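## Task

Pick up the small cardboard box lying on the desk that sits behind the pile of cartons and set it down on the top of the low shelf. The carton pile must not be disturbed, the robot must neither topple nor finish leaning, and the box has to stay on the shelf without the robot supporting it.

## Robot and tools

ROBOT. A LinearBot: an omnidirectional base with a column about 1.75 m high. A carriage rides the column over 1.0 m of travel (lift_m) and holds two identical six-joint arms, each ending in a two-finger gripper. Arm bases sit roughly 0.57 m + lift_m above the floor, and some carriage parts extend about 0.15 m below them. A hand can reach 0.78 m from its shoulder but only about 0.38 m beneath its arm base. The hand is about 0.16 m long and 0.1 m wide (0.14 m with fingers open). Parked arm joints 1 to 6: 0, 0.05, 0.05, 1.45, 0, 0; with both parked the footprint is about 0.95 m wide by 0.7 m long. Cameras: carriage_camera is fixed on the carriage, facing forward and tilted about 20 degrees down; left_wrist_camera and right_wrist_camera look out past the fingertips. The carriage camera and parked fingertips can be up to about 0.45 m above the arm bases. The wheel motors are weak (2 N m), so drives halt on contact easily. Loose objects may occasionally get a short external nudge.

FRAMES. Base frame: origin on the floor below the base centre, x forward, y left, z up. left_hand and right_hand are reported in it; each is the midpoint between that gripper's pads. quat_wxyz rotates base axes into hand axes; the hand's z runs along the fingers and the fingers separate along its y. A hand pointing straight up with joints 1, 5, 6 at 0 reads (1, 0, 0, 0). The odometry frame is the base frame as it was when the scene began; base_odometry integrates wheel rotation, so slip shows up as motion. Heading is positive leftward, from -3.142 to 3.142.

execute_actions. Arguments: actions (a list holding one action or nothing) and cameras (optional list of carriage_camera, left_wrist_camera, right_wrist_camera or all; omitted, null or ["all"] gives every camera, [] gives none). An action may hold base, joints, or both; their motions start at once and may finish at different times; no action runs past 15 s. base takes exactly one relative offset measured from the base's last reported position: translate_m (metres, forward positive, -2 to 2), strafe_m (metres, left positive, -2 to 2) or rotate_rad (radians, counter-clockwise/left positive, -6.3 to 6.3). joints is a single map by joint name covering both arms, with absolute targets: lift_m 0 to 1 m; for each arm (left_ and right_ prefixes, same limits) joint1_rad -2.617 to 3.054 (vertical-axis swing, 0 forward, positive left), joint2_rad 0 to 3.141 (shoulder: 0 upper arm level pointing back, 1.57 vertical, 3.14 level pointing forward), joint3_rad 0 to 3.141 (elbow: 0 folded, 3.14 straight), joint4_rad -1.57 to 1.57 (wrist pitch, positive lifts fingertips), joint5_rad -1.57 to 1.57 (wrist yaw, positive swings fingertips RIGHT, opposite to joint 1), joint6_rad -2.094 to 2.094 (roll about the finger axis, positive clockwise viewed from the forearm), gripper_m 0 to 0.093 m (pad gap). Done tolerances: lift 0.004, joint1 0.02, joint2 0.055, joint3 0.055, joint4 0.04, joint5 0.02, joint6 0.02, gripper 0.004. Anything you omit may still be driving toward an earlier target without the status showing it. An unknown key or out-of-range number rejects the whole call and nothing moves. The empty list just returns state and images; a pictures line names the images in order. Once a result reports a stop, the remaining motion calls in that same reply are skipped.

wait: seconds, 0 to 10; commands nothing, returns state and images.
zoom_image: camera plus region [x0, y0, x1, y1] in pixels from the top-left, at most 504 by 504; only cameras with full images in the latest result.
finished_scene: scene (1 or 2); irreversible, reports success and gives the next task. Ending a reply without any tool call ends everything.

RESULT LINES. base_status and joint_status: done (for the base, wheels turned the full amount, slip included; tiny moves may stop short yet say done); off_target (resting away from target, maybe still pushing; normal for a gripper holding something); contact_stop or time_out (target dropped, holding where it stopped); joint command not followed with a cause (self-collision check blocked that arm's joints; the gripper still obeys; the blocked targets may be retried on later actions); limit_stop_at_motor_heat (resend the target). on_its_own covers what this call did not command; held at is a held target, not the actual position. motor_effort is percent of maximum, positive toward higher joint values, bracket is peak; readings carry fixed per-motor bias and noise. Falling lift effort while lowering means a hand or load is resting on something. drive_wheels (ignore sign) staying higher at rest than after a free drive means the base still presses on something. Joint torques are total drive outputs per arm joint, offset and noisy. MOTOR HOT appears at 75 °C; OVER-TEMPERATURE FAULT at 90 °C (arm paused 10 s) or 100 °C (arm goes limp and falls). ARM HIT means an arm struck the robot hard.

CAUTIONS. Drive stops come late or not at all and the base may roll about 0.3 m after an arm touches something; arms have no contact stop and spring to target when freed. After a blocked drive, back off about 0.2 m along the reverse direction (or turn back), repeat if still pressed, then retry. The column can strike a table edge the base slid under; reversing into one can tip the robot. Tipping is likeliest with the carriage high, arms extended, loads held, pulling, or abrupt stops; about 1.5 kg per hand with both arms forward can topple it, and only images reveal a lean. Hand readings drift at long reach; a level hand droops 10 to 17 cm under 1 kg. Grip force is about 45 to 60 N per pad. Keep the arms from striking or pressing each other; to untangle, first move only the blocked arm clear, then the other. Stretched arms heat fast, even while you think. The robot keeps holding its last command while you reason. Avoid drops, slips, slams and hard pushes.

Each tool is called by a JSON object that holds its "name" and its "arguments", one argument or row to a line.

## Session

{"name": "execute_actions", "arguments": {
  "actions": []
}}

Scene clock: 0.00 s.
Joint torques (N m, as the arm reports them, + toward a larger angle): no reading
base_odometry: x=+0.000 y=+0.000 heading=+0.000 (m, m, rad; odometry frame)
base_status: not commanded
joint_positions: lift_m=+0.303 left_joint1_rad=+0.011 left_joint2_rad=+0.057 left_joint3_rad=+0.049 left_joint4_rad=+1.421 left_joint5_rad=+0.041 left_joint6_rad=-0.038 left_gripper_m=+0.095 right_joint1_rad=-0.001 right_joint2_rad=+0.052 right_joint3_rad=+0.053 right_joint4_rad=+1.414 right_joint5_rad=-0.033 right_joint6_rad=+0.060 right_gripper_m=+0.095
joint_status: not commanded
motor_effort: lift_m=+31 drive_wheels=+3 (%)
left_hand: x=+0.3112 y=+0.3435 z=+1.3037 quat_wxyz=(+0.997, +0.019, +0.079, -0.015) (m; base frame)
right_hand: x=+0.3101 y=-0.3446 z=+1.3046 quat_wxyz=(+0.996, -0.014, +0.078, +0.030) (m; base frame)
pictures: carriage_camera, left_wrist_camera, right_wrist_camera
Images, in order (width x height): carriage_camera 672x504, left_wrist_camera 672x504, right_wrist_camera 672x504.

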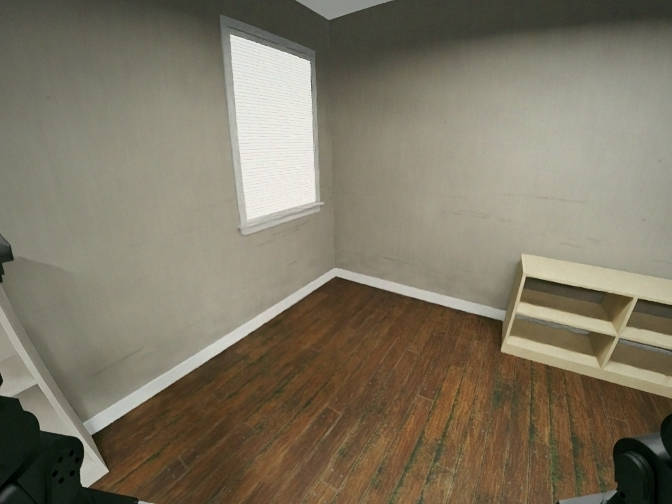

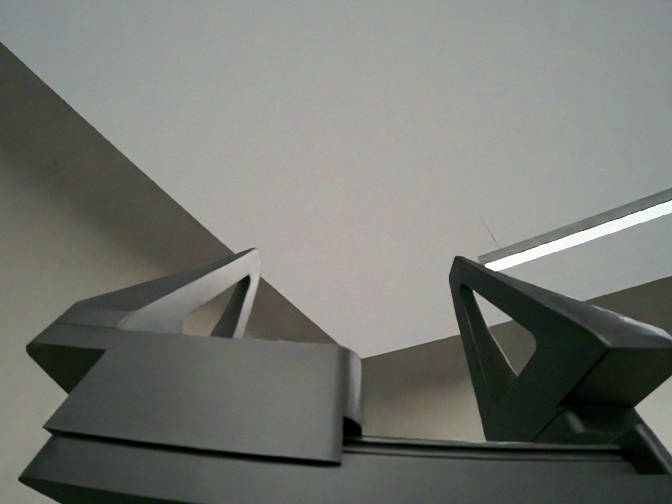

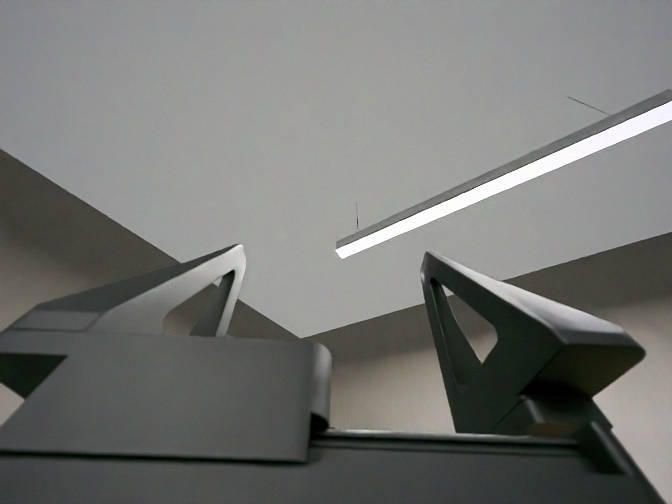

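{"name": "execute_actions", "arguments": {
  "actions": [
    {"base":{"rotate_rad":-1.6}}
  ],
  "cameras": ["carriage_camera"]
}}

Scene clock: 3.73 s.
Joint torques (N m, as the arm reports them, + toward a larger angle): left_arm=[ 0.04  4.79  7.58 -0.26 -0.02 -0.04] | right_arm=[-0.2   4.17  5.25 -0.01 -0.01 -0.04]
base_odometry: x=+0.000 y=+0.000 heading=-1.598 (m, m, rad; odometry frame)
base_status: done
joint_positions: lift_m=+0.303 left_joint1_rad=+0.011 left_joint2_rad=+0.057 left_joint3_rad=+0.049 left_joint4_rad=+1.421 left_joint5_rad=+0.041 left_joint6_rad=-0.038 left_gripper_m=+0.095 right_joint1_rad=-0.001 right_joint2_rad=+0.052 right_joint3_rad=+0.053 right_joint4_rad=+1.414 right_joint5_rad=-0.033 right_joint6_rad=+0.060 right_gripper_m=+0.095
joint_status: not commanded
motor_effort: lift_m=+31(31) drive_wheels=+22(54) (%)
left_hand: x=+0.3112 y=+0.3435 z=+1.3037 quat_wxyz=(+0.997, +0.019, +0.079, -0.015) (m; base frame)
right_hand: x=+0.3101 y=-0.3446 z=+1.3046 quat_wxyz=(+0.996, -0.014, +0.078, +0.030) (m; base frame)
pictures: carriage_camera
Images, in order (width x height): carriage_camera 672x504.

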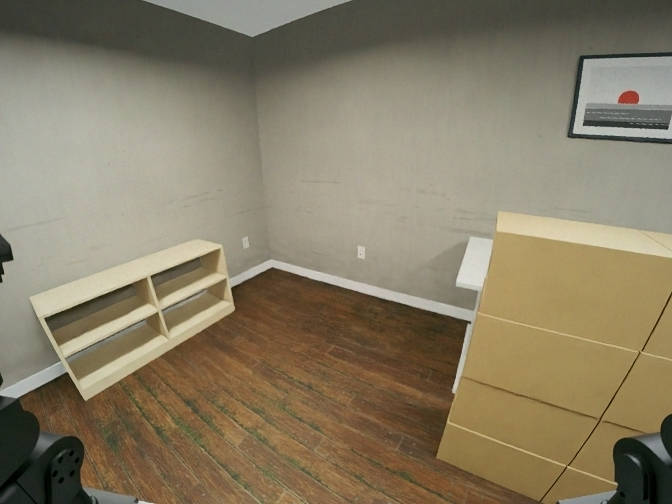

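{"name": "execute_actions", "arguments": {
  "actions": [
    {"base":{"strafe_m":0.5}}
  ],
  "cameras": []
}}

{"name": "execute_actions", "arguments": {
  "actions": [
    {"base":{"translate_m":1.5}}
  ],
  "cameras": ["carriage_camera"]
}}

Scene clock: 7.97 s.
Joint torques (N m, as the arm reports them, + toward a larger angle): left_arm=[ 0.02  4.81  7.5  -0.23 -0.03 -0.04] | right_arm=[-0.24  4.35  5.28  0.02 -0.02 -0.05]
base_odometry: x=+0.500 y=-0.015 heading=-1.600 (m, m, rad; odometry frame)
base_status: done
joint_positions: lift_m=+0.303 left_joint1_rad=+0.011 left_joint2_rad=+0.057 left_joint3_rad=+0.049 left_joint4_rad=+1.421 left_joint5_rad=+0.041 left_joint6_rad=-0.038 left_gripper_m=+0.095 right_joint1_rad=-0.001 right_joint2_rad=+0.052 right_joint3_rad=+0.053 right_joint4_rad=+1.414 right_joint5_rad=-0.033 right_joint6_rad=+0.060 right_gripper_m=+0.095
joint_status: not commanded
motor_effort: lift_m=+31(31) drive_wheels=-13(50) (%)
left_hand: x=+0.3112 y=+0.3435 z=+1.3037 quat_wxyz=(+0.997, +0.019, +0.079, -0.015) (m; base frame)
right_hand: x=+0.3101 y=-0.3446 z=+1.3046 quat_wxyz=(+0.996, -0.014, +0.078, +0.030) (m; base frame)
pictures: none
No camera images: the call's "cameras" was empty. Leave "cameras" out to get every camera's image.

Scene clock: 13.37 s.
Joint torques (N m, as the arm reports them, + toward a larger angle): left_arm=[ 0.05  4.8   7.46 -0.25 -0.02 -0.04] | right_arm=[-0.24  4.28  5.28 -0.05 -0.01 -0.06]
base_odometry: x=+0.459 y=-1.514 heading=-1.599 (m, m, rad; odometry frame)
base_status: done
joint_positions: lift_m=+0.303 left_joint1_rad=+0.011 left_joint2_rad=+0.057 left_joint3_rad=+0.049 left_joint4_rad=+1.421 left_joint5_rad=+0.042 left_joint6_rad=-0.038 left_gripper_m=+0.095 right_joint1_rad=-0.001 right_joint2_rad=+0.052 right_joint3_rad=+0.053 right_joint4_rad=+1.417 right_joint5_rad=-0.032 right_joint6_rad=+0.060 right_gripper_m=+0.095
joint_status: not commanded
motor_effort: lift_m=+31(30) drive_wheels=-7(44) (%)
left_hand: x=+0.3113 y=+0.3435 z=+1.3036 quat_wxyz=(+0.997, +0.019, +0.080, -0.015) (m; base frame)
right_hand: x=+0.3093 y=-0.3447 z=+1.3047 quat_wxyz=(+0.996, -0.014, +0.077, +0.030) (m; base frame)
pictures: carriage_camera
Images, in order (width x height): carriage_camera 672x504.

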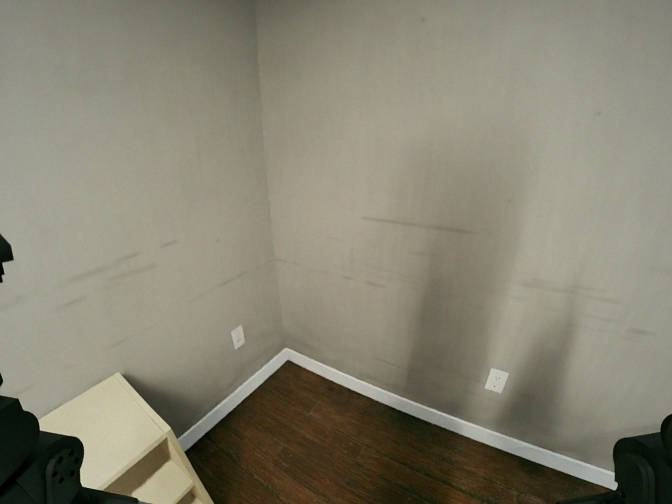

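{"name": "execute_actions", "arguments": {
  "actions": [
    {"base":{"rotate_rad":-1.3}}
  ],
  "cameras": ["carriage_camera"]
}}

Scene clock: 16.97 s.
Joint torques (N m, as the arm reports them, + toward a larger angle): left_arm=[ 0.    4.76  7.49 -0.24 -0.02 -0.04] | right_arm=[-0.22  4.26  5.2  -0.04 -0.02 -0.05]
base_odometry: x=+0.459 y=-1.514 heading=-2.897 (m, m, rad; odometry frame)
base_status: done
joint_positions: lift_m=+0.303 left_joint1_rad=+0.011 left_joint2_rad=+0.057 left_joint3_rad=+0.049 left_joint4_rad=+1.421 left_joint5_rad=+0.041 left_joint6_rad=-0.038 left_gripper_m=+0.095 right_joint1_rad=-0.001 right_joint2_rad=+0.052 right_joint3_rad=+0.053 right_joint4_rad=+1.417 right_joint5_rad=-0.033 right_joint6_rad=+0.060 right_gripper_m=+0.095
joint_status: not commanded
motor_effort: lift_m=+31(31) drive_wheels=+23(49) (%)
left_hand: x=+0.3113 y=+0.3435 z=+1.3036 quat_wxyz=(+0.997, +0.019, +0.080, -0.015) (m; base frame)
right_hand: x=+0.3094 y=-0.3446 z=+1.3047 quat_wxyz=(+0.996, -0.014, +0.077, +0.030) (m; base frame)
pictures: carriage_camera
Images, in order (width x height): carriage_camera 672x504.

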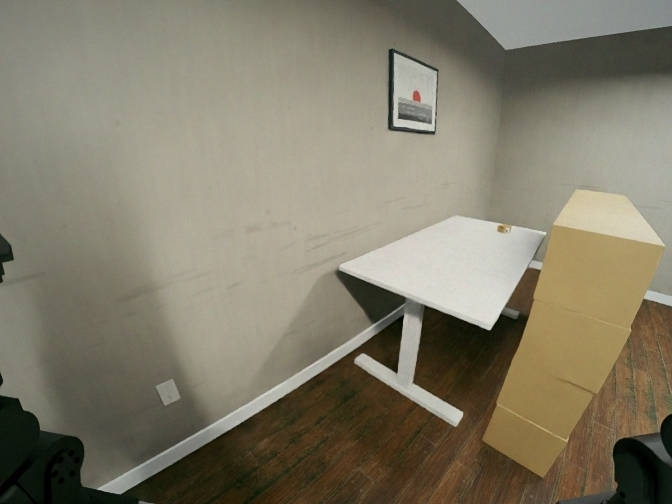

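{"name": "execute_actions", "arguments": {
  "actions": [
    {"base":{"rotate_rad":-1.81}}
  ],
  "cameras": []
}}

{"name": "execute_actions", "arguments": {
  "actions": [
    {"base":{"translate_m":1.4}}
  ],
  "cameras": []
}}

{"name": "execute_actions", "arguments": {
  "actions": [
    {"base":{"rotate_rad":-1.57}}
  ],
  "cameras": ["carriage_camera"]
}}

Scene clock: 22.53 s.
Joint torques (N m, as the arm reports them, + toward a larger angle): left_arm=[ 0.02  4.75  7.44 -0.24 -0.01 -0.04] | right_arm=[-0.22  4.25  5.17  0.01 -0.02 -0.04]
base_odometry: x=+0.459 y=-1.514 heading=+1.578 (m, m, rad; odometry frame)
base_status: done
joint_positions: lift_m=+0.303 left_joint1_rad=+0.011 left_joint2_rad=+0.057 left_joint3_rad=+0.049 left_joint4_rad=+1.421 left_joint5_rad=+0.041 left_joint6_rad=-0.038 left_gripper_m=+0.095 right_joint1_rad=-0.001 right_joint2_rad=+0.052 right_joint3_rad=+0.053 right_joint4_rad=+1.416 right_joint5_rad=-0.033 right_joint6_rad=+0.060 right_gripper_m=+0.095
joint_status: not commanded
motor_effort: lift_m=+31(31) drive_wheels=+21(53) (%)
left_hand: x=+0.3113 y=+0.3435 z=+1.3036 quat_wxyz=(+0.997, +0.019, +0.080, -0.015) (m; base frame)
right_hand: x=+0.3096 y=-0.3446 z=+1.3047 quat_wxyz=(+0.996, -0.014, +0.078, +0.030) (m; base frame)
pictures: none
No camera images: the call's "cameras" was empty. Leave "cameras" out to get every camera's image.

Scene clock: 27.73 s.
Joint torques (N m, as the arm reports them, + toward a larger angle): left_arm=[ 0.07  4.86  7.52 -0.26 -0.03 -0.03] | right_arm=[-0.23  4.09  5.3   0.   -0.01 -0.05]
base_odometry: x=+0.452 y=-0.114 heading=+1.576 (m, m, rad; odometry frame)
base_status: done
joint_positions: lift_m=+0.303 left_joint1_rad=+0.011 left_joint2_rad=+0.057 left_joint3_rad=+0.049 left_joint4_rad=+1.422 left_joint5_rad=+0.041 left_joint6_rad=-0.038 left_gripper_m=+0.095 right_joint1_rad=-0.001 right_joint2_rad=+0.052 right_joint3_rad=+0.053 right_joint4_rad=+1.417 right_joint5_rad=-0.033 right_joint6_rad=+0.060 right_gripper_m=+0.095
joint_status: not commanded
motor_effort: lift_m=+31(31) drive_wheels=-17(56) (%)
left_hand: x=+0.3111 y=+0.3435 z=+1.3037 quat_wxyz=(+0.997, +0.019, +0.079, -0.015) (m; base frame)
right_hand: x=+0.3095 y=-0.3446 z=+1.3047 quat_wxyz=(+0.996, -0.014, +0.077, +0.030) (m; base frame)
pictures: none
No camera images: the call's "cameras" was empty. Leave "cameras" out to get every camera's image.

Scene clock: 30.83 s.
Joint torques (N m, as the arm reports them, + toward a larger angle): left_arm=[-0.02  4.83  7.51 -0.24 -0.01 -0.03] | right_arm=[-0.26  4.21  5.28  0.01 -0.02 -0.05]
base_odometry: x=+0.452 y=-0.114 heading=+0.008 (m, m, rad; odometry frame)
base_status: done
joint_positions: lift_m=+0.303 left_joint1_rad=+0.011 left_joint2_rad=+0.057 left_joint3_rad=+0.049 left_joint4_rad=+1.421 left_joint5_rad=+0.041 left_joint6_rad=-0.038 left_gripper_m=+0.095 right_joint1_rad=-0.001 right_joint2_rad=+0.052 right_joint3_rad=+0.053 right_joint4_rad=+1.414 right_joint5_rad=-0.033 right_joint6_rad=+0.060 right_gripper_m=+0.095
joint_status: not commanded
motor_effort: lift_m=+31(31) drive_wheels=+23(50) (%)
left_hand: x=+0.3112 y=+0.3435 z=+1.3037 quat_wxyz=(+0.997, +0.019, +0.079, -0.015) (m; base frame)
right_hand: x=+0.3102 y=-0.3446 z=+1.3046 quat_wxyz=(+0.996, -0.014, +0.079, +0.030) (m; base frame)
pictures: carriage_camera
Images, in order (width x height): carriage_camera 672x504.

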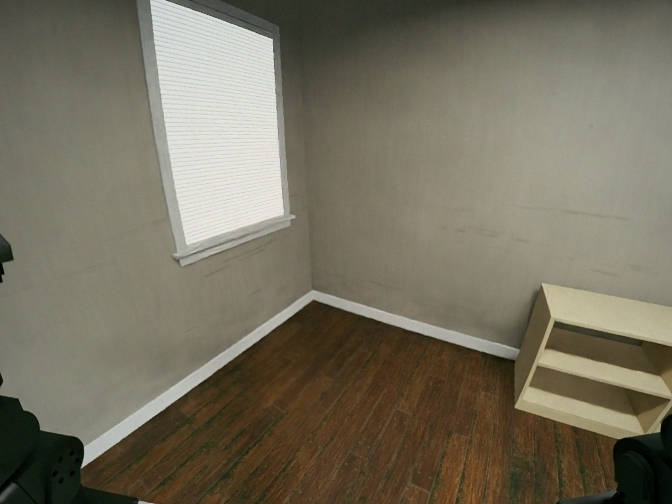

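Wrong way; turn around.

{"name": "execute_actions", "arguments": {
  "actions": [
    {"base":{"rotate_rad":3.14}}
  ],
  "cameras": ["carriage_camera"]
}}

Scene clock: 36.67 s.
Joint torques (N m, as the arm reports them, + toward a larger angle): left_arm=[ 0.03  4.81  7.52 -0.21 -0.01 -0.04] | right_arm=[-0.22  4.28  5.05  0.06 -0.01 -0.04]
base_odometry: x=+0.452 y=-0.114 heading=-3.137 (m, m, rad; odometry frame)
base_status: done
joint_positions: lift_m=+0.303 left_joint1_rad=+0.011 left_joint2_rad=+0.057 left_joint3_rad=+0.049 left_joint4_rad=+1.420 left_joint5_rad=+0.041 left_joint6_rad=-0.038 left_gripper_m=+0.095 right_joint1_rad=-0.001 right_joint2_rad=+0.052 right_joint3_rad=+0.053 right_joint4_rad=+1.412 right_joint5_rad=-0.032 right_joint6_rad=+0.060 right_gripper_m=+0.095
joint_status: not commanded
motor_effort: lift_m=+31(30) drive_wheels=+27(69) (%)
left_hand: x=+0.3115 y=+0.3435 z=+1.3036 quat_wxyz=(+0.997, +0.019, +0.080, -0.015) (m; base frame)
right_hand: x=+0.3107 y=-0.3447 z=+1.3045 quat_wxyz=(+0.996, -0.014, +0.080, +0.030) (m; base frame)
pictures: carriage_camera
Images, in order (width x height): carriage_camera 672x504.

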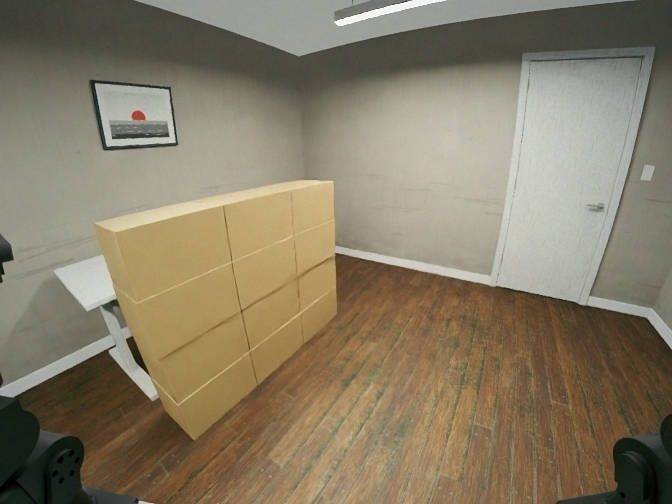

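{"name": "execute_actions", "arguments": {
  "actions": [
    {"base":{"rotate_rad":-0.3}}
  ],
  "cameras": []
}}

{"name": "execute_actions", "arguments": {
  "actions": [
    {"base":{"translate_m":2.0}}
  ],
  "cameras": []
}}

{"name": "execute_actions", "arguments": {
  "actions": [
    {"base":{"rotate_rad":1.2}}
  ],
  "cameras": ["carriage_camera"]
}}

Scene clock: 40.60 s.
Joint torques (N m, as the arm reports them, + toward a larger angle): left_arm=[ 0.    4.79  7.48 -0.22 -0.01 -0.05] | right_arm=[-0.23  4.27  5.17  0.05 -0.02 -0.04]
base_odometry: x=+0.453 y=-0.114 heading=+2.849 (m, m, rad; odometry frame)
base_status: done
joint_positions: lift_m=+0.303 left_joint1_rad=+0.011 left_joint2_rad=+0.057 left_joint3_rad=+0.049 left_joint4_rad=+1.420 left_joint5_rad=+0.041 left_joint6_rad=-0.038 left_gripper_m=+0.095 right_joint1_rad=-0.001 right_joint2_rad=+0.052 right_joint3_rad=+0.053 right_joint4_rad=+1.412 right_joint5_rad=-0.032 right_joint6_rad=+0.060 right_gripper_m=+0.095
joint_status: not commanded
motor_effort: lift_m=+30(31) drive_wheels=-28(50) (%)
left_hand: x=+0.3114 y=+0.3435 z=+1.3036 quat_wxyz=(+0.997, +0.019, +0.080, -0.015) (m; base frame)
right_hand: x=+0.3107 y=-0.3447 z=+1.3045 quat_wxyz=(+0.996, -0.014, +0.080, +0.030) (m; base frame)
pictures: none
No camera images: the call's "cameras" was empty. Leave "cameras" out to get every camera's image.

Scene clock: 47.00 s.
Joint torques (N m, as the arm reports them, + toward a larger angle): left_arm=[ 0.    4.77  7.61 -0.26 -0.02 -0.04] | right_arm=[-0.25  4.28  5.19  0.02 -0.01 -0.05]
base_odometry: x=-1.464 y=+0.458 heading=+2.850 (m, m, rad; odometry frame)
base_status: done
joint_positions: lift_m=+0.303 left_joint1_rad=+0.011 left_joint2_rad=+0.057 left_joint3_rad=+0.049 left_joint4_rad=+1.422 left_joint5_rad=+0.041 left_joint6_rad=-0.038 left_gripper_m=+0.095 right_joint1_rad=-0.001 right_joint2_rad=+0.052 right_joint3_rad=+0.053 right_joint4_rad=+1.412 right_joint5_rad=-0.032 right_joint6_rad=+0.060 right_gripper_m=+0.095
joint_status: not commanded
motor_effort: lift_m=+31(31) drive_wheels=-17(56) (%)
left_hand: x=+0.3110 y=+0.3435 z=+1.3037 quat_wxyz=(+0.997, +0.019, +0.079, -0.015) (m; base frame)
right_hand: x=+0.3106 y=-0.3447 z=+1.3045 quat_wxyz=(+0.996, -0.014, +0.080, +0.030) (m; base frame)
pictures: none
No camera images: the call's "cameras" was empty. Leave "cameras" out to get every camera's image.

Scene clock: 49.73 s.
Joint torques (N m, as the arm reports them, + toward a larger angle): left_arm=[ 0.01  4.77  7.53 -0.24 -0.02 -0.04] | right_arm=[-0.24  4.27  5.25  0.03  0.   -0.05]
base_odometry: x=-1.464 y=+0.458 heading=-2.235 (m, m, rad; odometry frame)
base_status: done
joint_positions: lift_m=+0.303 left_joint1_rad=+0.011 left_joint2_rad=+0.057 left_joint3_rad=+0.049 left_joint4_rad=+1.420 left_joint5_rad=+0.041 left_joint6_rad=-0.038 left_gripper_m=+0.095 right_joint1_rad=-0.001 right_joint2_rad=+0.052 right_joint3_rad=+0.053 right_joint4_rad=+1.412 right_joint5_rad=-0.032 right_joint6_rad=+0.060 right_gripper_m=+0.095
joint_status: not commanded
motor_effort: lift_m=+31(31) drive_wheels=+22(52) (%)
left_hand: x=+0.3114 y=+0.3435 z=+1.3036 quat_wxyz=(+0.997, +0.019, +0.080, -0.015) (m; base frame)
right_hand: x=+0.3105 y=-0.3447 z=+1.3046 quat_wxyz=(+0.996, -0.014, +0.079, +0.030) (m; base frame)
pictures: carriage_camera
Images, in order (width x height): carriage_camera 672x504.

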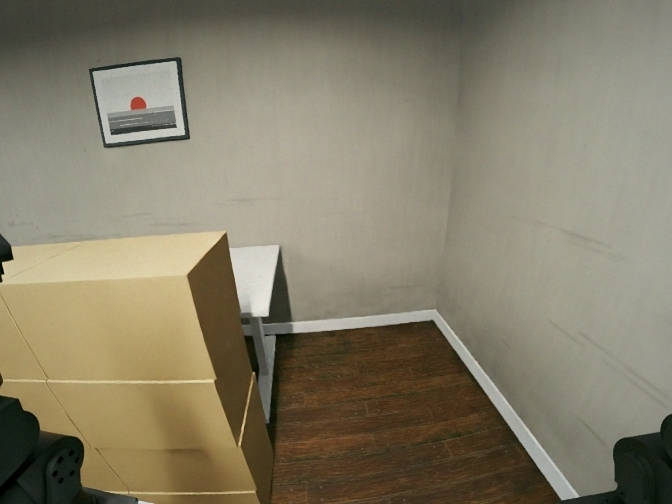

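{"name": "execute_actions", "arguments": {
  "actions": [
    {"base":{"strafe_m":-0.35}}
  ],
  "cameras": []
}}

{"name": "execute_actions", "arguments": {
  "actions": [
    {"base":{"translate_m":1.0}}
  ],
  "cameras": ["carriage_camera"]
}}

{"name": "execute_actions", "arguments": {
  "actions": [
    {"base":{"rotate_rad":1.57}}
  ],
  "cameras": ["carriage_camera"]
}}

Scene clock: 53.73 s.
Joint torques (N m, as the arm reports them, + toward a larger angle): left_arm=[-0.01  4.74  7.52 -0.24 -0.02 -0.05] | right_arm=[-0.25  4.33  5.2  -0.01 -0.02 -0.05]
base_odometry: x=-1.740 y=+0.673 heading=-2.233 (m, m, rad; odometry frame)
base_status: done
joint_positions: lift_m=+0.303 left_joint1_rad=+0.011 left_joint2_rad=+0.057 left_joint3_rad=+0.049 left_joint4_rad=+1.420 left_joint5_rad=+0.041 left_joint6_rad=-0.038 left_gripper_m=+0.095 right_joint1_rad=-0.001 right_joint2_rad=+0.052 right_joint3_rad=+0.053 right_joint4_rad=+1.413 right_joint5_rad=-0.032 right_joint6_rad=+0.060 right_gripper_m=+0.095
joint_status: not commanded
motor_effort: lift_m=+31(31) drive_wheels=-13(53) (%)
left_hand: x=+0.3114 y=+0.3435 z=+1.3036 quat_wxyz=(+0.997, +0.019, +0.080, -0.015) (m; base frame)
right_hand: x=+0.3105 y=-0.3447 z=+1.3046 quat_wxyz=(+0.996, -0.014, +0.079, +0.030) (m; base frame)
pictures: none
No camera images: the call's "cameras" was empty. Leave "cameras" out to get every camera's image.

Scene clock: 58.13 s.
Joint torques (N m, as the arm reports them, + toward a larger angle): left_arm=[ 0.04  4.78  7.58 -0.27 -0.04 -0.04] | right_arm=[-0.22  4.22  5.34 -0.01 -0.02 -0.04]
base_odometry: x=-2.356 y=-0.115 heading=-2.234 (m, m, rad; odometry frame)
base_status: done
joint_positions: lift_m=+0.303 left_joint1_rad=+0.011 left_joint2_rad=+0.057 left_joint3_rad=+0.049 left_joint4_rad=+1.423 left_joint5_rad=+0.041 left_joint6_rad=-0.038 left_gripper_m=+0.095 right_joint1_rad=-0.001 right_joint2_rad=+0.052 right_joint3_rad=+0.053 right_joint4_rad=+1.413 right_joint5_rad=-0.032 right_joint6_rad=+0.060 right_gripper_m=+0.095
joint_status: not commanded
motor_effort: lift_m=+31(31) drive_wheels=-10(43) (%)
left_hand: x=+0.3108 y=+0.3435 z=+1.3037 quat_wxyz=(+0.997, +0.019, +0.079, -0.015) (m; base frame)
right_hand: x=+0.3105 y=-0.3447 z=+1.3046 quat_wxyz=(+0.996, -0.014, +0.079, +0.030) (m; base frame)
pictures: carriage_camera
Images, in order (width x height): carriage_camera 672x504.

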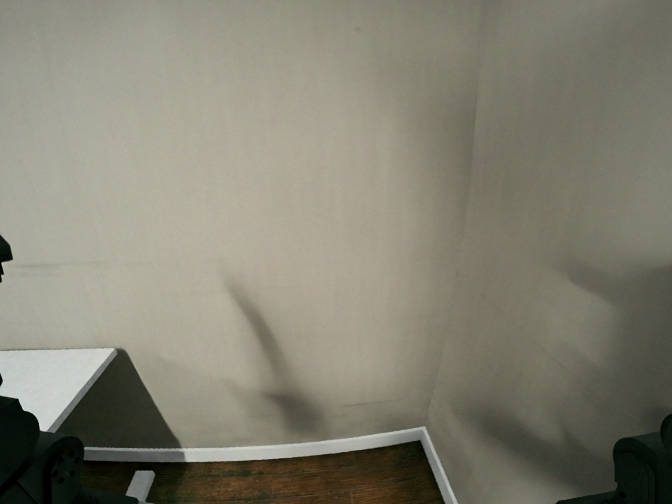

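Scene clock: 61.23 s.
Joint torques (N m, as the arm reports them, + toward a larger angle): left_arm=[-0.02  4.74  7.42 -0.29 -0.03 -0.05] | right_arm=[-0.17  4.27  5.17  0.    0.   -0.05]
base_odometry: x=-2.356 y=-0.115 heading=-0.666 (m, m, rad; odometry frame)
base_status: done
joint_positions: lift_m=+0.303 left_joint1_rad=+0.011 left_joint2_rad=+0.057 left_joint3_rad=+0.049 left_joint4_rad=+1.423 left_joint5_rad=+0.041 left_joint6_rad=-0.038 left_gripper_m=+0.095 right_joint1_rad=-0.001 right_joint2_rad=+0.052 right_joint3_rad=+0.053 right_joint4_rad=+1.413 right_joint5_rad=-0.032 right_joint6_rad=+0.060 right_gripper_m=+0.095
joint_status: not commanded
motor_effort: lift_m=+31(30) drive_wheels=+24(51) (%)
left_hand: x=+0.3108 y=+0.3435 z=+1.3037 quat_wxyz=(+0.997, +0.019, +0.079, -0.015) (m; base frame)
right_hand: x=+0.3104 y=-0.3447 z=+1.3046 quat_wxyz=(+0.996, -0.014, +0.079, +0.030) (m; base frame)
pictures: carriage_camera
Images, in order (width x height): carriage_camera 672x504.

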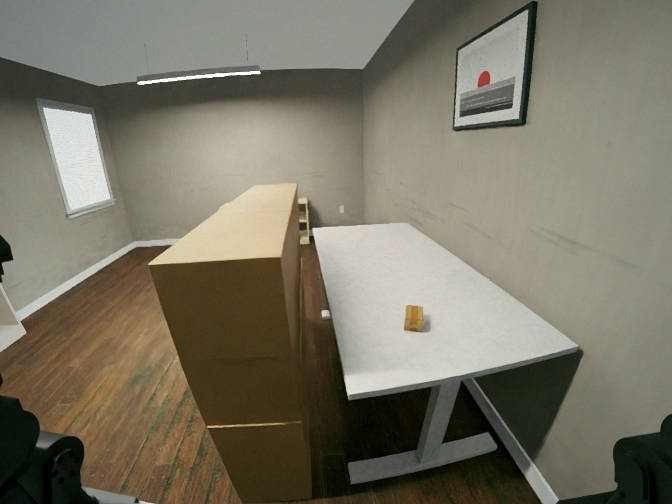

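{"name": "execute_actions", "arguments": {
  "actions": [
    {"base":{"strafe_m":-0.3},"joints":{"lift_m":0.45}}
  ],
  "cameras": ["carriage_camera"]
}}

Scene clock: 65.93 s.
Joint torques (N m, as the arm reports them, + toward a larger angle): left_arm=[ 0.03  4.73  7.48 -0.27 -0.03 -0.04] | right_arm=[-0.17  4.24  5.32 -0.01 -0.01 -0.06]
base_odometry: x=-2.541 y=-0.351 heading=-0.664 (m, m, rad; odometry frame)
base_status: done
joint_positions: lift_m=+0.450 left_joint1_rad=+0.011 left_joint2_rad=+0.057 left_joint3_rad=+0.049 left_joint4_rad=+1.423 left_joint5_rad=+0.041 left_joint6_rad=-0.038 left_gripper_m=+0.095 right_joint1_rad=-0.001 right_joint2_rad=+0.052 right_joint3_rad=+0.053 right_joint4_rad=+1.414 right_joint5_rad=-0.032 right_joint6_rad=+0.060 right_gripper_m=+0.095
joint_status: all done
motor_effort: lift_m=+30(37) drive_wheels=-15(51) (%)
left_hand: x=+0.3108 y=+0.3435 z=+1.4511 quat_wxyz=(+0.997, +0.019, +0.079, -0.015) (m; base frame)
right_hand: x=+0.3103 y=-0.3447 z=+1.4520 quat_wxyz=(+0.996, -0.014, +0.079, +0.030) (m; base frame)
pictures: carriage_camera
Images, in order (width x height): carriage_camera 672x504.

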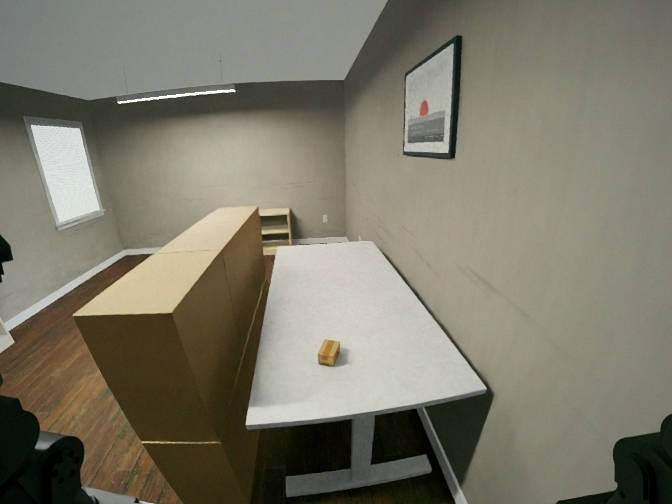

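{"name": "execute_actions", "arguments": {
  "actions": [
    {"joints":{"right_joint1_rad":0.45,"right_joint2_rad":1.9,"right_joint3_rad":1.6,"right_joint4_rad":-1.27,"right_joint5_rad":0,"right_joint6_rad":0}}
  ],
  "cameras": ["carriage_camera","right_wrist_camera"]
}}

Scene clock: 71.03 s.
Joint torques (N m, as the arm reports them, + toward a larger angle): left_arm=[ 0.05  4.81  7.49 -0.26 -0.02 -0.05] | right_arm=[  0.4  -11.29   6.91   0.3    0.03  -0.13]
base_odometry: x=-2.541 y=-0.351 heading=-0.664 (m, m, rad; odometry frame)
base_status: not commanded
joint_positions: lift_m=+0.450 left_joint1_rad=+0.011 left_joint2_rad=+0.057 left_joint3_rad=+0.049 left_joint4_rad=+1.423 left_joint5_rad=+0.041 left_joint6_rad=-0.038 left_gripper_m=+0.095 right_joint1_rad=+0.442 right_joint2_rad=+1.903 right_joint3_rad=+1.576 right_joint4_rad=-1.261 right_joint5_rad=-0.003 right_joint6_rad=+0.007 right_gripper_m=+0.095
joint_status: all done
motor_effort: lift_m=+31(30) drive_wheels=-13(14) (%)
left_hand: x=+0.3108 y=+0.3435 z=+1.4511 quat_wxyz=(+0.997, +0.019, +0.079, -0.015) (m; base frame)
right_hand: x=+0.5896 y=-0.1984 z=+1.1171 quat_wxyz=(-0.009, -0.216, +0.976, +0.000) (m; base frame)
pictures: carriage_camera, right_wrist_camera
Images, in order (width x height): carriage_camera 672x504, right_wrist_camera 672x504.

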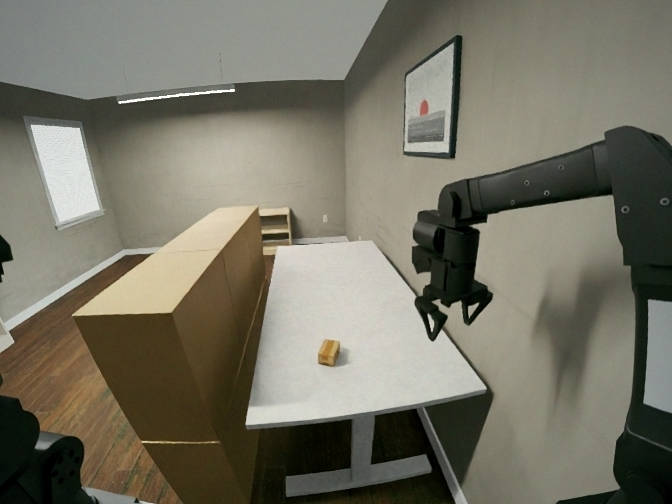

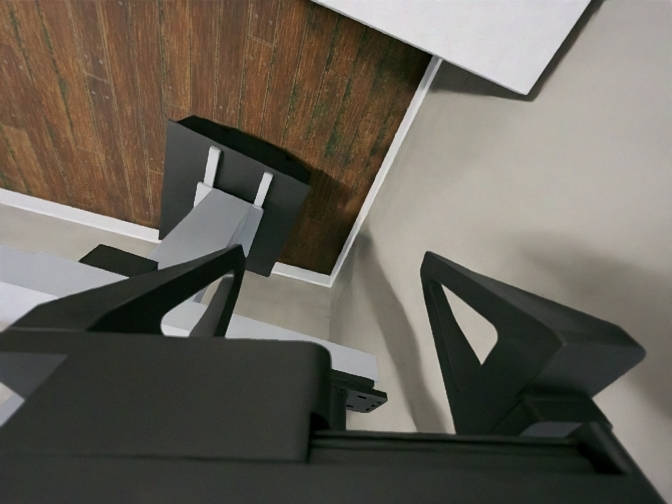

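{"name": "execute_actions", "arguments": {
  "actions": [
    {"base":{"translate_m":0.2},"joints":{"right_joint1_rad":0.73,"right_joint2_rad":2.3,"right_joint3_rad":2.0,"right_joint4_rad":-1.27,"right_joint6_rad":0.7}}
  ],
  "cameras": ["carriage_camera","right_wrist_camera"]
}}

Scene clock: 75.10 s.
Joint torques (N m, as the arm reports them, + toward a larger angle): left_arm=[ 0.01  4.73  7.49 -0.27 -0.01 -0.04] | right_arm=[ -0.67 -15.15   6.9    0.34   0.07   0.06]
base_odometry: x=-2.384 y=-0.475 heading=-0.665 (m, m, rad; odometry frame)
base_status: done
joint_positions: lift_m=+0.450 left_joint1_rad=+0.011 left_joint2_rad=+0.057 left_joint3_rad=+0.049 left_joint4_rad=+1.424 left_joint5_rad=+0.041 left_joint6_rad=-0.038 left_gripper_m=+0.095 right_joint1_rad=+0.735 right_joint2_rad=+2.306 right_joint3_rad=+1.978 right_joint4_rad=-1.267 right_joint5_rad=-0.004 right_joint6_rad=+0.691 right_gripper_m=+0.095
joint_status: all done
motor_effort: lift_m=+30(30) drive_wheels=-9(39) (%)
left_hand: x=+0.3106 y=+0.3435 z=+1.4511 quat_wxyz=(+0.997, +0.019, +0.078, -0.015) (m; base frame)
right_hand: x=+0.5982 y=-0.0530 z=+1.0632 quat_wxyz=(-0.011, -0.022, +1.000, -0.006) (m; base frame)
pictures: carriage_camera, right_wrist_camera
Images, in order (width x height): carriage_camera 672x504, right_wrist_camera 672x504.

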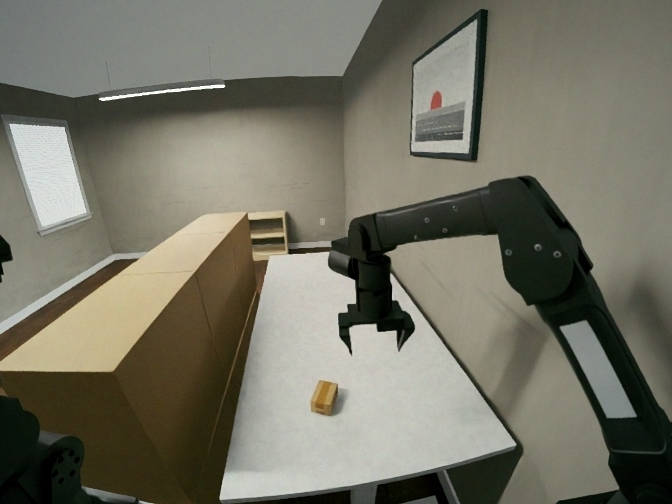

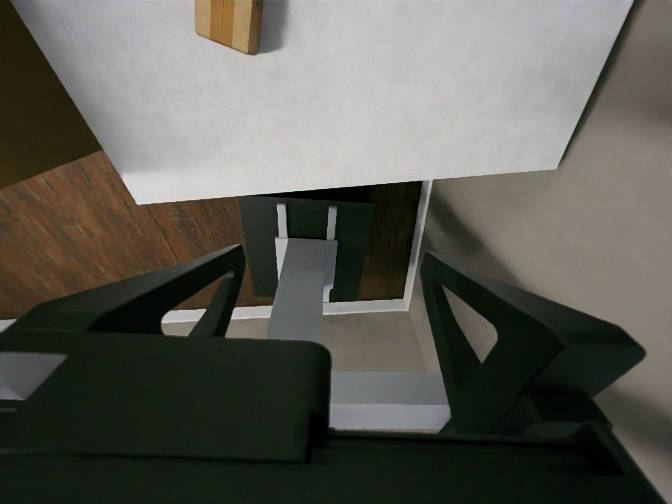

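{"name": "execute_actions", "arguments": {
  "actions": [
    {"base":{"translate_m":0.13}}
  ],
  "cameras": []
}}

{"name": "execute_actions", "arguments": {
  "actions": [
    {"base":{"strafe_m":0.09}}
  ],
  "cameras": ["carriage_camera","right_wrist_camera"]
}}

Scene clock: 78.30 s.
Joint torques (N m, as the arm reports them, + toward a larger angle): left_arm=[ 0.02  4.89  7.5  -0.29 -0.02 -0.03] | right_arm=[ -0.54 -15.23   6.97   0.33   0.1    0.06]
base_odometry: x=-2.282 y=-0.556 heading=-0.666 (m, m, rad; odometry frame)
base_status: done
joint_positions: lift_m=+0.450 left_joint1_rad=+0.011 left_joint2_rad=+0.057 left_joint3_rad=+0.049 left_joint4_rad=+1.424 left_joint5_rad=+0.041 left_joint6_rad=-0.038 left_gripper_m=+0.095 right_joint1_rad=+0.735 right_joint2_rad=+2.306 right_joint3_rad=+1.978 right_joint4_rad=-1.268 right_joint5_rad=-0.004 right_joint6_rad=+0.691 right_gripper_m=+0.095
joint_status: not commanded
motor_effort: lift_m=+31(31) drive_wheels=-8(45) (%)
left_hand: x=+0.3105 y=+0.3435 z=+1.4511 quat_wxyz=(+0.997, +0.019, +0.078, -0.015) (m; base frame)
right_hand: x=+0.5981 y=-0.0531 z=+1.0632 quat_wxyz=(-0.011, -0.022, +1.000, -0.006) (m; base frame)
pictures: none
No camera images: the call's "cameras" was empty. Leave "cameras" out to get every camera's image.

Scene clock: 79.90 s.
Joint torques (N m, as the arm reports them, + toward a larger angle): left_arm=[ 0.01  4.87  7.5  -0.3  -0.02 -0.04] | right_arm=[ -0.39 -15.32   6.83   0.34   0.06   0.06]
base_odometry: x=-2.226 y=-0.485 heading=-0.667 (m, m, rad; odometry frame)
base_status: done
joint_positions: lift_m=+0.450 left_joint1_rad=+0.011 left_joint2_rad=+0.057 left_joint3_rad=+0.049 left_joint4_rad=+1.424 left_joint5_rad=+0.041 left_joint6_rad=-0.038 left_gripper_m=+0.095 right_joint1_rad=+0.732 right_joint2_rad=+2.306 right_joint3_rad=+1.978 right_joint4_rad=-1.268 right_joint5_rad=-0.004 right_joint6_rad=+0.691 right_gripper_m=+0.095
joint_status: not commanded
motor_effort: lift_m=+31(31) drive_wheels=-6(41) (%)
left_hand: x=+0.3105 y=+0.3435 z=+1.4511 quat_wxyz=(+0.997, +0.019, +0.078, -0.015) (m; base frame)
right_hand: x=+0.5989 y=-0.0541 z=+1.0632 quat_wxyz=(-0.011, -0.020, +1.000, -0.007) (m; base frame)
pictures: carriage_camera, right_wrist_camera
Images, in order (width x height): carriage_camera 672x504, right_wrist_camera 672x504.

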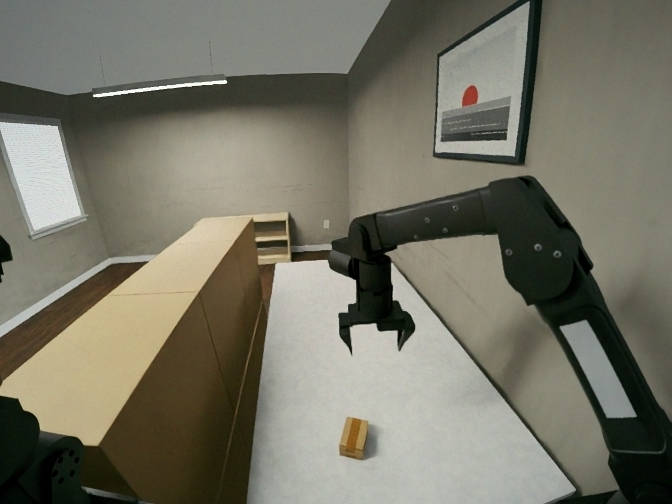

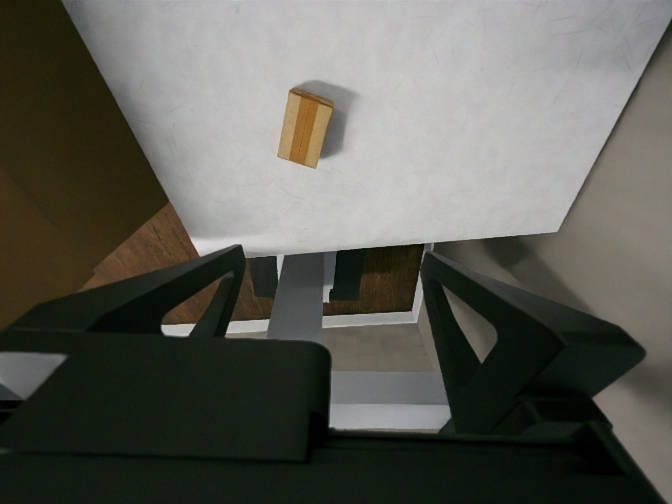

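{"name": "execute_actions", "arguments": {
  "actions": [
    {"base":{"translate_m":0.13}}
  ],
  "cameras": []
}}

{"name": "execute_actions", "arguments": {
  "actions": [
    {"base":{"strafe_m":0.03},"joints":{"lift_m":0.2}}
  ],
  "cameras": ["carriage_camera","right_wrist_camera"]
}}

Scene clock: 82.93 s.
Joint torques (N m, as the arm reports them, + toward a larger angle): left_arm=[ 0.03  4.71  7.42 -0.18 -0.03 -0.04] | right_arm=[ -0.2  -15.3    6.4    0.33   0.06   0.04]
base_odometry: x=-2.193 y=-0.513 heading=-0.662 (m, m, rad; odometry frame)
base_status: translate_m contact_stop (by the wheels' count: +0.043 of +0.130)
joint_positions: lift_m=+0.450 left_joint1_rad=+0.011 left_joint2_rad=+0.057 left_joint3_rad=+0.049 left_joint4_rad=+1.417 left_joint5_rad=+0.041 left_joint6_rad=-0.038 left_gripper_m=+0.095 right_joint1_rad=+0.730 right_joint2_rad=+2.305 right_joint3_rad=+1.985 right_joint4_rad=-1.267 right_joint5_rad=-0.002 right_joint6_rad=+0.691 right_gripper_m=+0.095
joint_status: not commanded
motor_effort: lift_m=+33(33) drive_wheels=+69(116) (%)
left_hand: x=+0.3121 y=+0.3435 z=+1.4507 quat_wxyz=(+0.996, +0.019, +0.081, -0.015) (m; base frame)
right_hand: x=+0.6014 y=-0.0536 z=+1.0650 quat_wxyz=(-0.007, -0.019, +1.000, -0.005) (m; base frame)
pictures: none
No camera images: the call's "cameras" was empty. Leave "cameras" out to get every camera's image.

not run: a stop came earlier in this reply.

{"name": "execute_actions", "arguments": {
  "actions": [
    {"base":{"translate_m":-0.2}}
  ],
  "cameras": ["carriage_camera","right_wrist_camera"]
}}

Scene clock: 86.07 s.
Joint torques (N m, as the arm reports them, + toward a larger angle): left_arm=[ 0.06  4.85  7.44 -0.2  -0.03 -0.04] | right_arm=[ -0.1  -15.18   6.5    0.38   0.02   0.04]
base_odometry: x=-2.350 y=-0.389 heading=-0.662 (m, m, rad; odometry frame)
base_status: done
joint_positions: lift_m=+0.450 left_joint1_rad=+0.011 left_joint2_rad=+0.057 left_joint3_rad=+0.049 left_joint4_rad=+1.418 left_joint5_rad=+0.041 left_joint6_rad=-0.038 left_gripper_m=+0.095 right_joint1_rad=+0.729 right_joint2_rad=+2.305 right_joint3_rad=+1.985 right_joint4_rad=-1.268 right_joint5_rad=-0.002 right_joint6_rad=+0.691 right_gripper_m=+0.095
joint_status: not commanded
motor_effort: lift_m=+32(32) drive_wheels=-6(57) (%)
left_hand: x=+0.3120 y=+0.3435 z=+1.4508 quat_wxyz=(+0.996, +0.019, +0.081, -0.015) (m; base frame)
right_hand: x=+0.6016 y=-0.0541 z=+1.0654 quat_wxyz=(-0.007, -0.019, +1.000, -0.005) (m; base frame)
pictures: carriage_camera, right_wrist_camera
Images, in order (width x height): carriage_camera 672x504, right_wrist_camera 672x504.

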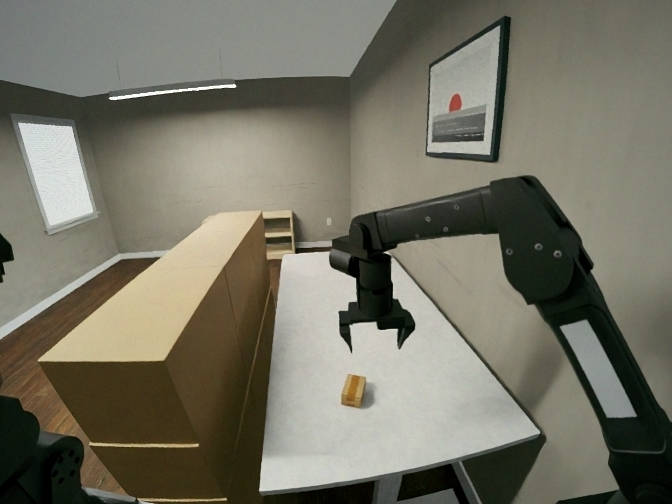

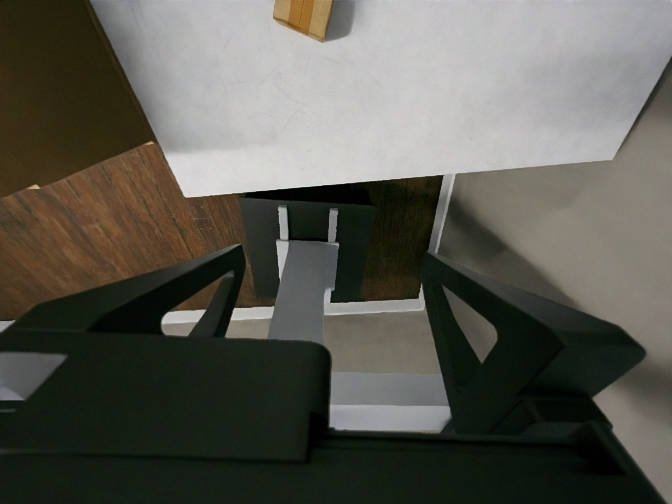

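{"name": "execute_actions", "arguments": {
  "actions": [
    {"base":{"translate_m":0.04},"joints":{"right_joint1_rad":0.5,"right_joint2_rad":2.8,"right_joint3_rad":2.6,"right_joint4_rad":-1.35,"right_joint6_rad":0.5}}
  ],
  "cameras": ["carriage_camera","right_wrist_camera"]
}}

Scene clock: 89.60 s.
Joint torques (N m, as the arm reports them, + toward a larger angle): left_arm=[ 0.08  4.78  7.54 -0.18 -0.02 -0.05] | right_arm=[  0.06 -18.8    6.33   0.38  -0.02  -0.15]
base_odometry: x=-2.319 y=-0.414 heading=-0.662 (m, m, rad; odometry frame)
base_status: done
joint_positions: lift_m=+0.450 left_joint1_rad=+0.011 left_joint2_rad=+0.057 left_joint3_rad=+0.049 left_joint4_rad=+1.418 left_joint5_rad=+0.041 left_joint6_rad=-0.038 left_gripper_m=+0.095 right_joint1_rad=+0.496 right_joint2_rad=+2.808 right_joint3_rad=+2.584 right_joint4_rad=-1.345 right_joint5_rad=+0.004 right_joint6_rad=+0.509 right_gripper_m=+0.095
joint_status: all done
motor_effort: lift_m=+32(32) drive_wheels=+2(44) (%)
left_hand: x=+0.3120 y=+0.3435 z=+1.4508 quat_wxyz=(+0.996, +0.019, +0.081, -0.015) (m; base frame)
right_hand: x=+0.7301 y=-0.1020 z=+0.9799 quat_wxyz=(+0.002, +0.006, +1.000, -0.001) (m; base frame)
pictures: carriage_camera, right_wrist_camera
Images, in order (width x height): carriage_camera 672x504, right_wrist_camera 672x504.

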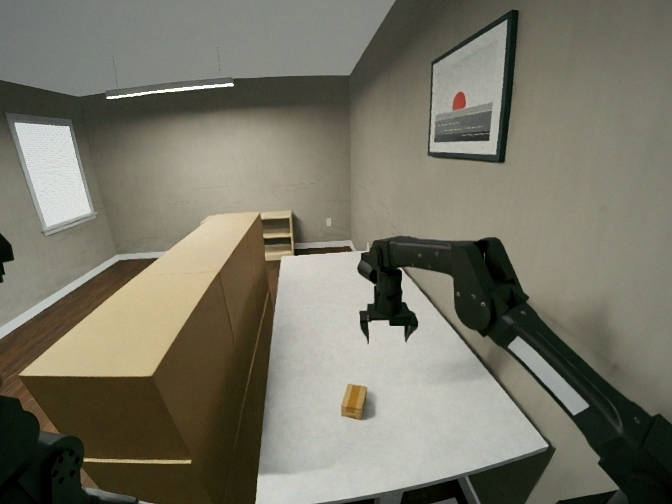

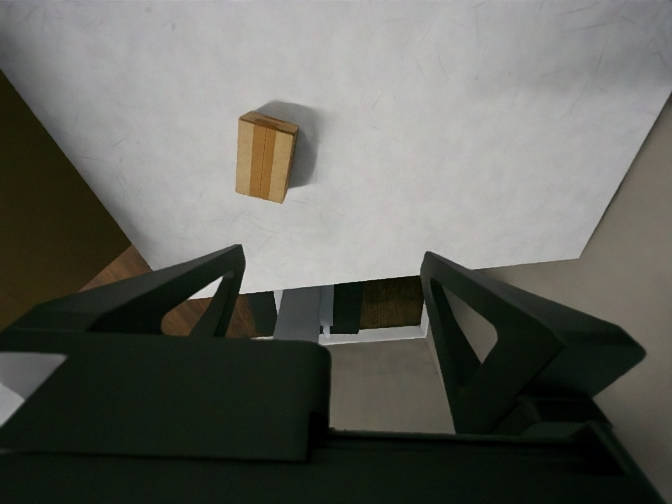

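{"name": "execute_actions", "arguments": {
  "actions": [
    {"base":{"strafe_m":0.07}}
  ],
  "cameras": []
}}

{"name": "execute_actions", "arguments": {
  "actions": [
    {"base":{"translate_m":0.08}}
  ],
  "cameras": ["carriage_camera","right_wrist_camera"]
}}

Scene clock: 92.57 s.
Joint torques (N m, as the arm reports them, + toward a larger angle): left_arm=[ 0.03  4.76  7.41 -0.19 -0.02 -0.04] | right_arm=[ -0.36 -18.75   6.54   0.38   0.02  -0.14]
base_odometry: x=-2.276 y=-0.358 heading=-0.662 (m, m, rad; odometry frame)
base_status: done
joint_positions: lift_m=+0.450 left_joint1_rad=+0.011 left_joint2_rad=+0.057 left_joint3_rad=+0.049 left_joint4_rad=+1.418 left_joint5_rad=+0.041 left_joint6_rad=-0.038 left_gripper_m=+0.095 right_joint1_rad=+0.500 right_joint2_rad=+2.808 right_joint3_rad=+2.584 right_joint4_rad=-1.345 right_joint5_rad=+0.004 right_joint6_rad=+0.509 right_gripper_m=+0.095
joint_status: not commanded
motor_effort: lift_m=+32(32) drive_wheels=-7(32) (%)
left_hand: x=+0.3120 y=+0.3435 z=+1.4508 quat_wxyz=(+0.996, +0.019, +0.081, -0.015) (m; base frame)
right_hand: x=+0.7293 y=-0.1005 z=+0.9799 quat_wxyz=(+0.002, +0.005, +1.000, -0.001) (m; base frame)
pictures: none
No camera images: the call's "cameras" was empty. Leave "cameras" out to get every camera's image.

Scene clock: 94.10 s.
Joint torques (N m, as the arm reports them, + toward a larger angle): left_arm=[ 0.07  4.76  7.45 -0.22 -0.03 -0.03] | right_arm=[ -0.17 -18.59   6.52   0.36   0.    -0.14]
base_odometry: x=-2.213 y=-0.407 heading=-0.661 (m, m, rad; odometry frame)
base_status: done
joint_positions: lift_m=+0.450 left_joint1_rad=+0.011 left_joint2_rad=+0.057 left_joint3_rad=+0.049 left_joint4_rad=+1.419 left_joint5_rad=+0.041 left_joint6_rad=-0.038 left_gripper_m=+0.095 right_joint1_rad=+0.500 right_joint2_rad=+2.808 right_joint3_rad=+2.584 right_joint4_rad=-1.346 right_joint5_rad=+0.003 right_joint6_rad=+0.509 right_gripper_m=+0.095
joint_status: not commanded
motor_effort: lift_m=+32(32) drive_wheels=-12(39) (%)
left_hand: x=+0.3119 y=+0.3435 z=+1.4508 quat_wxyz=(+0.996, +0.019, +0.081, -0.015) (m; base frame)
right_hand: x=+0.7288 y=-0.1007 z=+0.9799 quat_wxyz=(+0.001, +0.005, +1.000, -0.001) (m; base frame)
pictures: carriage_camera, right_wrist_camera
Images, in order (width x height): carriage_camera 672x504, right_wrist_camera 672x504.

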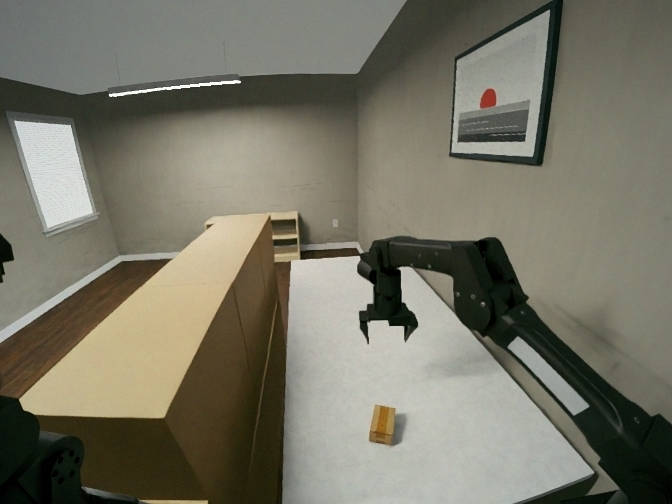

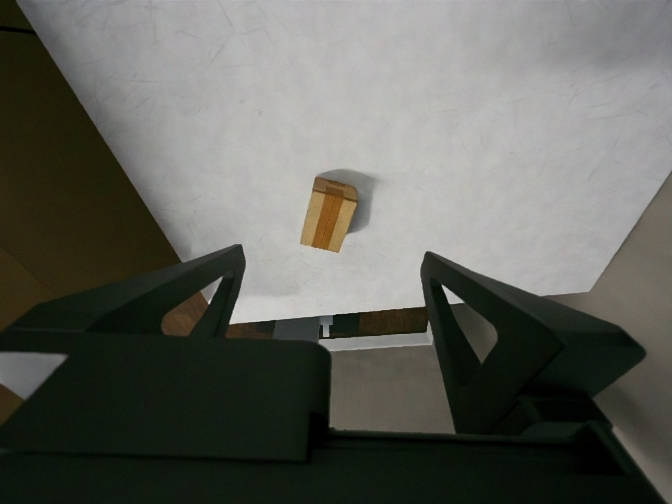

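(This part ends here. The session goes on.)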